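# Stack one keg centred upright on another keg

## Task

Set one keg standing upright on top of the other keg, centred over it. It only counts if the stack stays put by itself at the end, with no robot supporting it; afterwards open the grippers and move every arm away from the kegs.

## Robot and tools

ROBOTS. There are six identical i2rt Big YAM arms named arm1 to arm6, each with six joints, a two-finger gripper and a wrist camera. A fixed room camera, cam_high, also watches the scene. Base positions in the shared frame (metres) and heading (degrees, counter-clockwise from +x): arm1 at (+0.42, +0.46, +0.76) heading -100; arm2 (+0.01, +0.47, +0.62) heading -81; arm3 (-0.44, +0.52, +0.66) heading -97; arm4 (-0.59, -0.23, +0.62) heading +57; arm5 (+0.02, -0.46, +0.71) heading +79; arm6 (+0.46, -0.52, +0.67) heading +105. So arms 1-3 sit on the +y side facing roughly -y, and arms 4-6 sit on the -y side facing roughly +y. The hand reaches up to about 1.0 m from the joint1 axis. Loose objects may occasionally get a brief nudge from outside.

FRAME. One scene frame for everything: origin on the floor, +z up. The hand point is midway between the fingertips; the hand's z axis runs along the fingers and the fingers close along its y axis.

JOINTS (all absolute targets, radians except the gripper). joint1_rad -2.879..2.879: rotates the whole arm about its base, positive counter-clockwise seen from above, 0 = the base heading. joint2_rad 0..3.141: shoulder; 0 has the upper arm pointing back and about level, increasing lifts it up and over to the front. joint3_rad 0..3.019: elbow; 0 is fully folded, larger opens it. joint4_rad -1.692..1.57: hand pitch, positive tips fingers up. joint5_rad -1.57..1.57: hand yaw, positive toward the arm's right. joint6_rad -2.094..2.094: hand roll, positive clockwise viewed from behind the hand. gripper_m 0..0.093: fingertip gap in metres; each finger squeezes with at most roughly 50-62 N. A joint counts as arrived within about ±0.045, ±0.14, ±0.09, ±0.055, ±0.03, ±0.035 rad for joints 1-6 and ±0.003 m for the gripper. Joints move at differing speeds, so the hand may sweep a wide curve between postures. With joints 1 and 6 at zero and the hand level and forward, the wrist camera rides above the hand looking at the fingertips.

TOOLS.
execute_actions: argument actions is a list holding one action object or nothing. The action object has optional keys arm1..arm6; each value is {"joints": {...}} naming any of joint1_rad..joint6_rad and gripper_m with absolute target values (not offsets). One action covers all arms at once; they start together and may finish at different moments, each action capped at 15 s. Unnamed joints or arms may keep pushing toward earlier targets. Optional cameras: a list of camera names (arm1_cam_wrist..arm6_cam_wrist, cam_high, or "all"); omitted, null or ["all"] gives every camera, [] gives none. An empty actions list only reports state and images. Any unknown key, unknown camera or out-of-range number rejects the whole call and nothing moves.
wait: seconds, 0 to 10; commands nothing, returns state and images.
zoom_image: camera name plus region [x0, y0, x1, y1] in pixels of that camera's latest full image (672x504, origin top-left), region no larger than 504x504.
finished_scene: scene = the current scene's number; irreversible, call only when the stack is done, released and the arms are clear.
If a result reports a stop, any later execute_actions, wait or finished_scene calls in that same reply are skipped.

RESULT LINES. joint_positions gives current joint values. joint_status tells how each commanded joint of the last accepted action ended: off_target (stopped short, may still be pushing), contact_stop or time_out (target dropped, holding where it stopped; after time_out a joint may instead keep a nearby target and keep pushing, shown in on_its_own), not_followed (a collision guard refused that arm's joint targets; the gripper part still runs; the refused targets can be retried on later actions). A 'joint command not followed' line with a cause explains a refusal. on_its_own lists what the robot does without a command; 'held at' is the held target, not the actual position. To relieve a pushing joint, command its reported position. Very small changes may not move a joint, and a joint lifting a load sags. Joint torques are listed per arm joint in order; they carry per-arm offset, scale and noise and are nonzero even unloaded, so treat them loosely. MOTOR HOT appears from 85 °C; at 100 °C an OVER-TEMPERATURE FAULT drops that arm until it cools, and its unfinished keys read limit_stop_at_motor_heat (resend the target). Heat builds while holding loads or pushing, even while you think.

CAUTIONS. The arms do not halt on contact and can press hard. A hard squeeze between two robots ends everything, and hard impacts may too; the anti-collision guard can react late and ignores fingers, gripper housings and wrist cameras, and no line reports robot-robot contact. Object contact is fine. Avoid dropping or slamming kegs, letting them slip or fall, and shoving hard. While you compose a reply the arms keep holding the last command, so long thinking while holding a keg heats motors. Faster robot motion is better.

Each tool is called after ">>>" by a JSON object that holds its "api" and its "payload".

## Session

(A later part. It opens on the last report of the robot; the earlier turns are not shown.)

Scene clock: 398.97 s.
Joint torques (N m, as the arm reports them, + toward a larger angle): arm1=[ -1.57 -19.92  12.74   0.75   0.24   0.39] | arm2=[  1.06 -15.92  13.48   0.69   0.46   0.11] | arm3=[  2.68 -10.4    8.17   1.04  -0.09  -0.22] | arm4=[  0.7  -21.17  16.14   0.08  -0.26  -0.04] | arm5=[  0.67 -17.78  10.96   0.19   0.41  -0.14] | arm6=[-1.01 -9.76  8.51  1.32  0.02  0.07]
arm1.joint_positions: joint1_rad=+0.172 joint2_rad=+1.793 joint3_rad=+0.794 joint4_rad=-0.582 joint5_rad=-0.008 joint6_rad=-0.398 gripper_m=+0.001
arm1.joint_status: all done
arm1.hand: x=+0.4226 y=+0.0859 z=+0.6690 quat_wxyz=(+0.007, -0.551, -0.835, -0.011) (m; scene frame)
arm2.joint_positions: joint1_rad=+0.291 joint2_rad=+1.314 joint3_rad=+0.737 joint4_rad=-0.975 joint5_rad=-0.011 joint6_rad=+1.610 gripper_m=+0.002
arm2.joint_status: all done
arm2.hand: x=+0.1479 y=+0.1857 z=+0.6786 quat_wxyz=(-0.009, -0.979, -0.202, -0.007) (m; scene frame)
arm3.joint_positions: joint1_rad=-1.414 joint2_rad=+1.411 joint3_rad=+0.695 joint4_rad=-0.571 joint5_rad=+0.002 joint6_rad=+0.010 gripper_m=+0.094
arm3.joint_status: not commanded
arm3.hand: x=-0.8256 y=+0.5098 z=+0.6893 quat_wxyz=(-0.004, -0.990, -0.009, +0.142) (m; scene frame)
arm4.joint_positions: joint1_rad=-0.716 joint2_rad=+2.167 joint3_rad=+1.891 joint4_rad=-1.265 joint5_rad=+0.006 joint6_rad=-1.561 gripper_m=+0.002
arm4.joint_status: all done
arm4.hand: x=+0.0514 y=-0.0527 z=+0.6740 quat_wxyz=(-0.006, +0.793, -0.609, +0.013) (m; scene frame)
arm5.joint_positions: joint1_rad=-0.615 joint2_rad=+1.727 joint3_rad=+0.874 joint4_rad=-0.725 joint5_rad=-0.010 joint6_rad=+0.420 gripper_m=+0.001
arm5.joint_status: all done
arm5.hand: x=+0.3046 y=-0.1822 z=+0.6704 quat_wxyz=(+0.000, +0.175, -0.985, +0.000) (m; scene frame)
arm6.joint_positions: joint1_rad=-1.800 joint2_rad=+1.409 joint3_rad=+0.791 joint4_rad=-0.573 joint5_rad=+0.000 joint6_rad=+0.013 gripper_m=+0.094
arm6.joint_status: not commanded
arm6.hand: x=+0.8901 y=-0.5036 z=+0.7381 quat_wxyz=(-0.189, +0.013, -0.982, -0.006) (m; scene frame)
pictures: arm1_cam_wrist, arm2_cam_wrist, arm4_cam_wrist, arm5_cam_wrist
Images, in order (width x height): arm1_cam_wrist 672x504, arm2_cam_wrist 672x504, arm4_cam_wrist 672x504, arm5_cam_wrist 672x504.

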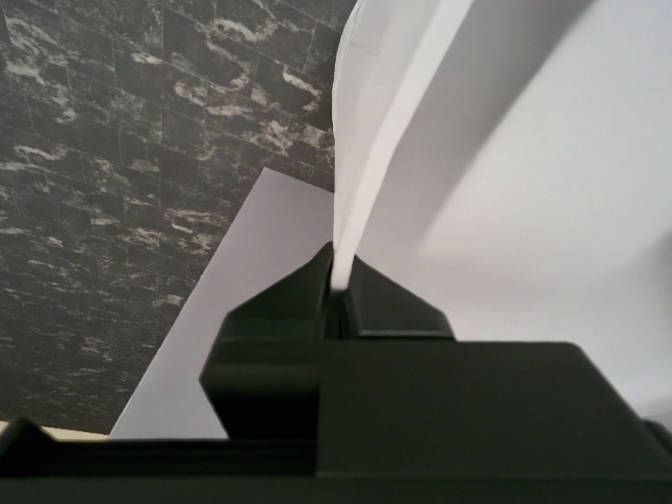

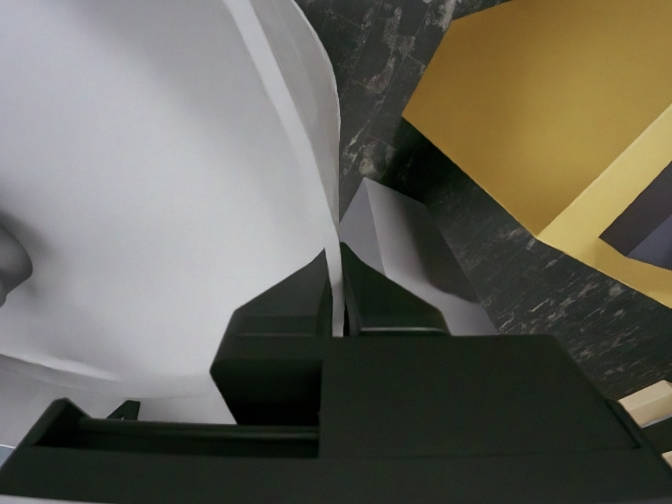

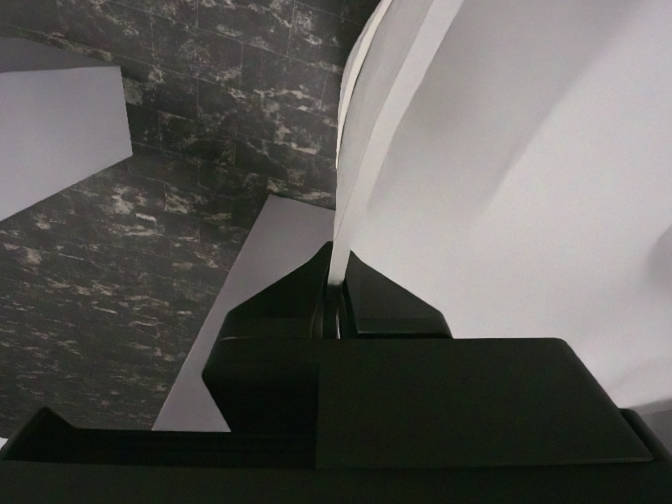

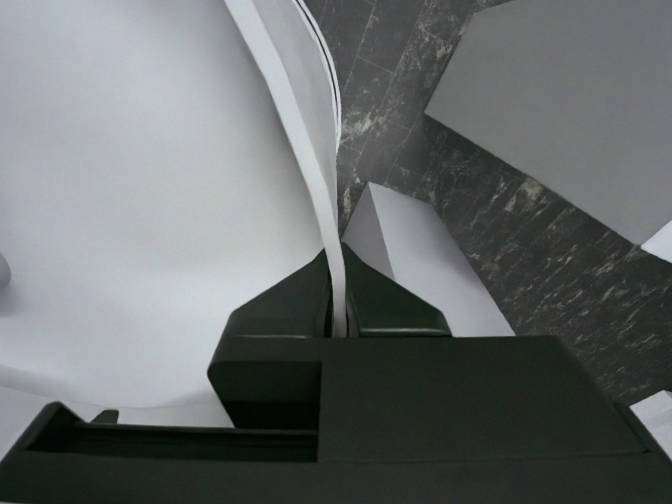

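Good: unload, open, rise.

>>> {"api": "execute_actions", "payload": {"actions": [{"arm1":{"joints":{"joint2_rad":1.78,"joint3_rad":0.82}},"arm2":{"joints":{"joint2_rad":1.3,"joint3_rad":0.755}},"arm4":{"joints":{"joint2_rad":2.155,"joint3_rad":1.915}},"arm5":{"joints":{"joint2_rad":1.715,"joint3_rad":0.895}}}], "cameras": []}}

>>> {"api": "execute_actions", "payload": {"actions": [{"arm1":{"joints":{"gripper_m":0.09}},"arm2":{"joints":{"gripper_m":0.09}},"arm4":{"joints":{"gripper_m":0.09}},"arm5":{"joints":{"gripper_m":0.09}}}], "cameras": []}}

>>> {"api": "execute_actions", "payload": {"actions": [{"arm1":{"joints":{"joint2_rad":1.3}},"arm2":{"joints":{"joint2_rad":0.8}},"arm4":{"joints":{"joint2_rad":1.7}},"arm5":{"joints":{"joint2_rad":1.25}}}], "cameras": []}}

>>> {"api": "execute_actions", "payload": {"actions": [{"arm1":{"joints":{"joint2_rad":0.7,"joint4_rad":-1.3}},"arm2":{"joints":{"joint2_rad":0.4,"joint4_rad":-1.3}},"arm4":{"joints":{"joint2_rad":1.0,"joint3_rad":1.4}},"arm5":{"joints":{"joint2_rad":0.7,"joint4_rad":-1.3}}}], "cameras": ["cam_high"]}}

Scene clock: 421.93 s.
Joint torques (N m, as the arm reports them, + toward a larger angle): arm1=[ -1.83 -13.95   7.5    0.68   0.2    0.35] | arm2=[  0.78 -10.02   8.6    0.64   0.44   0.05] | arm3=[  2.37 -10.27   8.34   1.02  -0.08  -0.2 ] | arm4=[  0.53 -18.39  10.44  -0.05  -0.26  -0.04] | arm5=[  0.94 -11.78   6.7    0.1    0.43  -0.12] | arm6=[-1.01 -9.74  8.5   1.31  0.02  0.07]
arm1.joint_positions: joint1_rad=+0.176 joint2_rad=+1.802 joint3_rad=+0.793 joint4_rad=-0.581 joint5_rad=-0.007 joint6_rad=-0.395 gripper_m=+0.001
arm1.joint_status: all done
arm1.hand: x=+0.4238 y=+0.0878 z=+0.6658 quat_wxyz=(+0.010, -0.551, -0.835, -0.014) (m; scene frame)
arm2.joint_positions: joint1_rad=+0.296 joint2_rad=+1.319 joint3_rad=+0.733 joint4_rad=-0.973 joint5_rad=-0.010 joint6_rad=+1.614 gripper_m=+0.002
arm2.joint_status: all done
arm2.hand: x=+0.1484 y=+0.1877 z=+0.6760 quat_wxyz=(-0.005, -0.979, -0.203, -0.005) (m; scene frame)
arm3.joint_positions: joint1_rad=-1.414 joint2_rad=+1.411 joint3_rad=+0.695 joint4_rad=-0.571 joint5_rad=+0.002 joint6_rad=+0.010 gripper_m=+0.094
arm3.joint_status: not commanded
arm3.hand: x=-0.8256 y=+0.5098 z=+0.6893 quat_wxyz=(-0.004, -0.990, -0.009, +0.142) (m; scene frame)
arm4.joint_positions: joint1_rad=-0.717 joint2_rad=+2.170 joint3_rad=+1.891 joint4_rad=-1.261 joint5_rad=+0.005 joint6_rad=-1.561 gripper_m=+0.002
arm4.joint_status: all done
arm4.hand: x=+0.0522 y=-0.0527 z=+0.6726 quat_wxyz=(-0.007, +0.793, -0.609, +0.013) (m; scene frame)
arm5.joint_positions: joint1_rad=-0.617 joint2_rad=+1.735 joint3_rad=+0.874 joint4_rad=-0.722 joint5_rad=-0.011 joint6_rad=+0.418 gripper_m=+0.001
arm5.joint_status: all done
arm5.hand: x=+0.3045 y=-0.1833 z=+0.6671 quat_wxyz=(+0.002, +0.175, -0.985, +0.001) (m; scene frame)
arm6.joint_positions: joint1_rad=-1.800 joint2_rad=+1.409 joint3_rad=+0.791 joint4_rad=-0.573 joint5_rad=+0.000 joint6_rad=+0.013 gripper_m=+0.094
arm6.joint_status: not commanded
arm6.hand: x=+0.8901 y=-0.5036 z=+0.7381 quat_wxyz=(-0.189, +0.013, -0.982, -0.006) (m; scene frame)
pictures: none
No camera images: the call's "cameras" was empty. Leave "cameras" out to get every camera's image.

Scene clock: 422.63 s.
Joint torques (N m, as the arm reports them, + toward a larger angle): arm1=[ -1.77 -12.15   7.62   0.63   0.05   0.18] | arm2=[  0.47 -10.06   8.63   0.55   0.18   0.  ] | arm3=[ 2.08 -9.99  8.3   0.92 -0.11 -0.18] | arm4=[  1.02 -18.03  10.38  -0.04  -0.1   -0.04] | arm5=[  0.88 -11.22   6.76   0.11   0.1   -0.06] | arm6=[-1.01 -9.76  8.51  1.32  0.02  0.07]
arm1.joint_positions: joint1_rad=+0.176 joint2_rad=+1.780 joint3_rad=+0.795 joint4_rad=-0.578 joint5_rad=-0.003 joint6_rad=-0.379 gripper_m=+0.090
arm1.joint_status: all done
arm1.hand: x=+0.4232 y=+0.0812 z=+0.6738 quat_wxyz=(+0.004, -0.557, -0.830, -0.001) (m; scene frame)
arm2.joint_positions: joint1_rad=+0.296 joint2_rad=+1.313 joint3_rad=+0.733 joint4_rad=-0.973 joint5_rad=-0.003 joint6_rad=+1.620 gripper_m=+0.090
arm2.joint_status: all done
arm2.hand: x=+0.1475 y=+0.1868 z=+0.6778 quat_wxyz=(-0.009, -0.980, -0.200, -0.003) (m; scene frame)
arm3.joint_positions: joint1_rad=-1.414 joint2_rad=+1.411 joint3_rad=+0.695 joint4_rad=-0.571 joint5_rad=+0.002 joint6_rad=+0.010 gripper_m=+0.094
arm3.joint_status: not commanded
arm3.hand: x=-0.8256 y=+0.5098 z=+0.6893 quat_wxyz=(-0.004, -0.990, -0.009, +0.142) (m; scene frame)
arm4.joint_positions: joint1_rad=-0.717 joint2_rad=+2.170 joint3_rad=+1.891 joint4_rad=-1.262 joint5_rad=+0.002 joint6_rad=-1.561 gripper_m=+0.090
arm4.joint_status: all done
arm4.hand: x=+0.0519 y=-0.0521 z=+0.6726 quat_wxyz=(-0.007, +0.793, -0.609, +0.012) (m; scene frame)
arm5.joint_positions: joint1_rad=-0.617 joint2_rad=+1.729 joint3_rad=+0.874 joint4_rad=-0.723 joint5_rad=-0.002 joint6_rad=+0.409 gripper_m=+0.090
arm5.joint_status: all done
arm5.hand: x=+0.3061 y=-0.1838 z=+0.6694 quat_wxyz=(-0.002, +0.179, -0.984, +0.003) (m; scene frame)
arm6.joint_positions: joint1_rad=-1.800 joint2_rad=+1.409 joint3_rad=+0.791 joint4_rad=-0.573 joint5_rad=+0.000 joint6_rad=+0.013 gripper_m=+0.094
arm6.joint_status: not commanded
arm6.hand: x=+0.8901 y=-0.5036 z=+0.7381 quat_wxyz=(-0.189, +0.013, -0.982, -0.006) (m; scene frame)
pictures: none
No camera images: the call's "cameras" was empty. Leave "cameras" out to get every camera's image.

Scene clock: 424.30 s.
Joint torques (N m, as the arm reports them, + toward a larger angle): arm1=[-1.82 -7.69 12.09  1.62  0.05  0.2 ] | arm2=[ 0.89 -2.34 10.64  1.45  0.11 -0.01] | arm3=[ 2.03 -9.83  8.11  0.99 -0.06 -0.15] | arm4=[  0.64 -14.15  10.15   0.68  -0.08   0.01] | arm5=[ 0.73 -6.34  9.64  1.07  0.11 -0.05] | arm6=[-1.   -9.73  8.5   1.31  0.02  0.07]
arm1.joint_positions: joint1_rad=+0.176 joint2_rad=+1.288 joint3_rad=+0.795 joint4_rad=-0.576 joint5_rad=-0.003 joint6_rad=-0.379 gripper_m=+0.090
arm1.joint_status: all done
arm1.hand: x=+0.4254 y=+0.0223 z=+0.8673 quat_wxyz=(-0.134, -0.540, -0.807, +0.201) (m; scene frame)
arm2.joint_positions: joint1_rad=+0.296 joint2_rad=+0.795 joint3_rad=+0.733 joint4_rad=-0.973 joint5_rad=-0.002 joint6_rad=+1.621 gripper_m=+0.090
arm2.joint_status: all done
arm2.hand: x=+0.1463 y=+0.1898 z=+0.8321 quat_wxyz=(-0.257, -0.945, -0.193, -0.066) (m; scene frame)
arm3.joint_positions: joint1_rad=-1.414 joint2_rad=+1.411 joint3_rad=+0.695 joint4_rad=-0.571 joint5_rad=+0.002 joint6_rad=+0.010 gripper_m=+0.094
arm3.joint_status: not commanded
arm3.hand: x=-0.8256 y=+0.5098 z=+0.6893 quat_wxyz=(-0.004, -0.990, -0.009, +0.142) (m; scene frame)
arm4.joint_positions: joint1_rad=-0.717 joint2_rad=+1.716 joint3_rad=+1.906 joint4_rad=-1.263 joint5_rad=+0.001 joint6_rad=-1.561 gripper_m=+0.090
arm4.joint_status: all done
arm4.hand: x=+0.0240 y=-0.0574 z=+0.9700 quat_wxyz=(-0.192, +0.770, -0.590, +0.150) (m; scene frame)
arm5.joint_positions: joint1_rad=-0.617 joint2_rad=+1.239 joint3_rad=+0.874 joint4_rad=-0.723 joint5_rad=-0.002 joint6_rad=+0.408 gripper_m=+0.090
arm5.joint_status: all done
arm5.hand: x=+0.3296 y=-0.1582 z=+0.8664 quat_wxyz=(-0.204, +0.175, -0.954, -0.131) (m; scene frame)
arm6.joint_positions: joint1_rad=-1.800 joint2_rad=+1.409 joint3_rad=+0.791 joint4_rad=-0.573 joint5_rad=+0.000 joint6_rad=+0.013 gripper_m=+0.094
arm6.joint_status: not commanded
arm6.hand: x=+0.8901 y=-0.5036 z=+0.7381 quat_wxyz=(-0.189, +0.013, -0.982, -0.006) (m; scene frame)
pictures: none
No camera images: the call's "cameras" was empty. Leave "cameras" out to get every camera's image.

Scene clock: 425.93 s.
Joint torques (N m, as the arm reports them, + toward a larger angle): arm1=[-1.73 -0.56 13.22  0.64  0.05  0.19] | arm2=[ 0.81  3.99 10.61  1.04  0.09 -0.02] | arm3=[  2.28 -10.18   7.99   0.94  -0.08  -0.19] | arm4=[ 0.72 -3.51  9.64  1.08 -0.07  0.02] | arm5=[ 0.76 -0.22  9.95  0.99  0.1  -0.06] | arm6=[-1.03 -9.73  8.51  1.32  0.02  0.07]
arm1.joint_positions: joint1_rad=+0.176 joint2_rad=+0.693 joint3_rad=+0.795 joint4_rad=-1.292 joint5_rad=-0.003 joint6_rad=-0.379 gripper_m=+0.090
arm1.joint_status: all done
arm1.hand: x=+0.4245 y=+0.2113 z=+0.9885 quat_wxyz=(-0.101, -0.547, -0.817, +0.152) (m; scene frame)
arm2.joint_positions: joint1_rad=+0.296 joint2_rad=+0.394 joint3_rad=+0.733 joint4_rad=-1.286 joint5_rad=-0.002 joint6_rad=+1.622 gripper_m=+0.090
arm2.joint_status: all done
arm2.hand: x=+0.0984 y=+0.2888 z=+0.8849 quat_wxyz=(-0.298, -0.932, -0.190, -0.077) (m; scene frame)
arm3.joint_positions: joint1_rad=-1.414 joint2_rad=+1.411 joint3_rad=+0.695 joint4_rad=-0.571 joint5_rad=+0.002 joint6_rad=+0.010 gripper_m=+0.094
arm3.joint_status: not commanded
arm3.hand: x=-0.8256 y=+0.5098 z=+0.6893 quat_wxyz=(-0.004, -0.990, -0.009, +0.142) (m; scene frame)
arm4.joint_positions: joint1_rad=-0.717 joint2_rad=+1.002 joint3_rad=+1.395 joint4_rad=-1.266 joint5_rad=+0.001 joint6_rad=-1.561 gripper_m=+0.090
arm4.joint_status: all done
arm4.hand: x=-0.2172 y=-0.1236 z=+1.0637 quat_wxyz=(-0.269, +0.747, -0.572, +0.208) (m; scene frame)
arm5.joint_positions: joint1_rad=-0.617 joint2_rad=+0.693 joint3_rad=+0.874 joint4_rad=-1.291 joint5_rad=-0.002 joint6_rad=+0.408 gripper_m=+0.090
arm5.joint_status: all done
arm5.hand: x=+0.2026 y=-0.2795 z=+0.9820 quat_wxyz=(-0.195, +0.176, -0.957, -0.126) (m; scene frame)
arm6.joint_positions: joint1_rad=-1.800 joint2_rad=+1.409 joint3_rad=+0.791 joint4_rad=-0.573 joint5_rad=+0.000 joint6_rad=+0.013 gripper_m=+0.094
arm6.joint_status: not commanded
arm6.hand: x=+0.8901 y=-0.5036 z=+0.7381 quat_wxyz=(-0.189, +0.013, -0.982, -0.006) (m; scene frame)
pictures: cam_high
Images, in order (width x height): cam_high 672x504.

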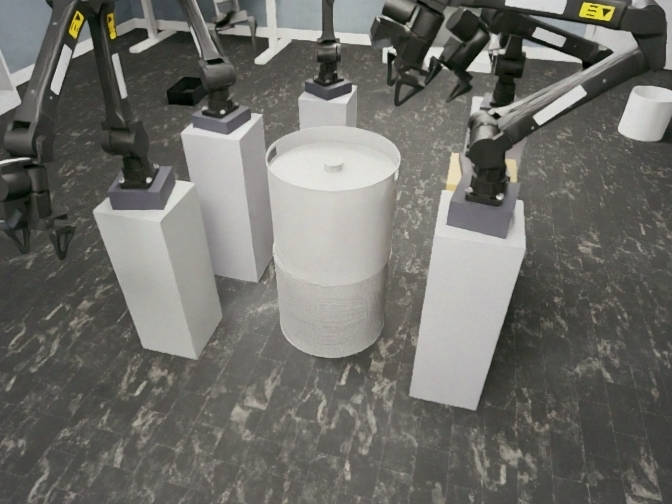

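>>> {"api": "finished_scene", "payload": {"scene": 1}}

The scene is finished: the task was done.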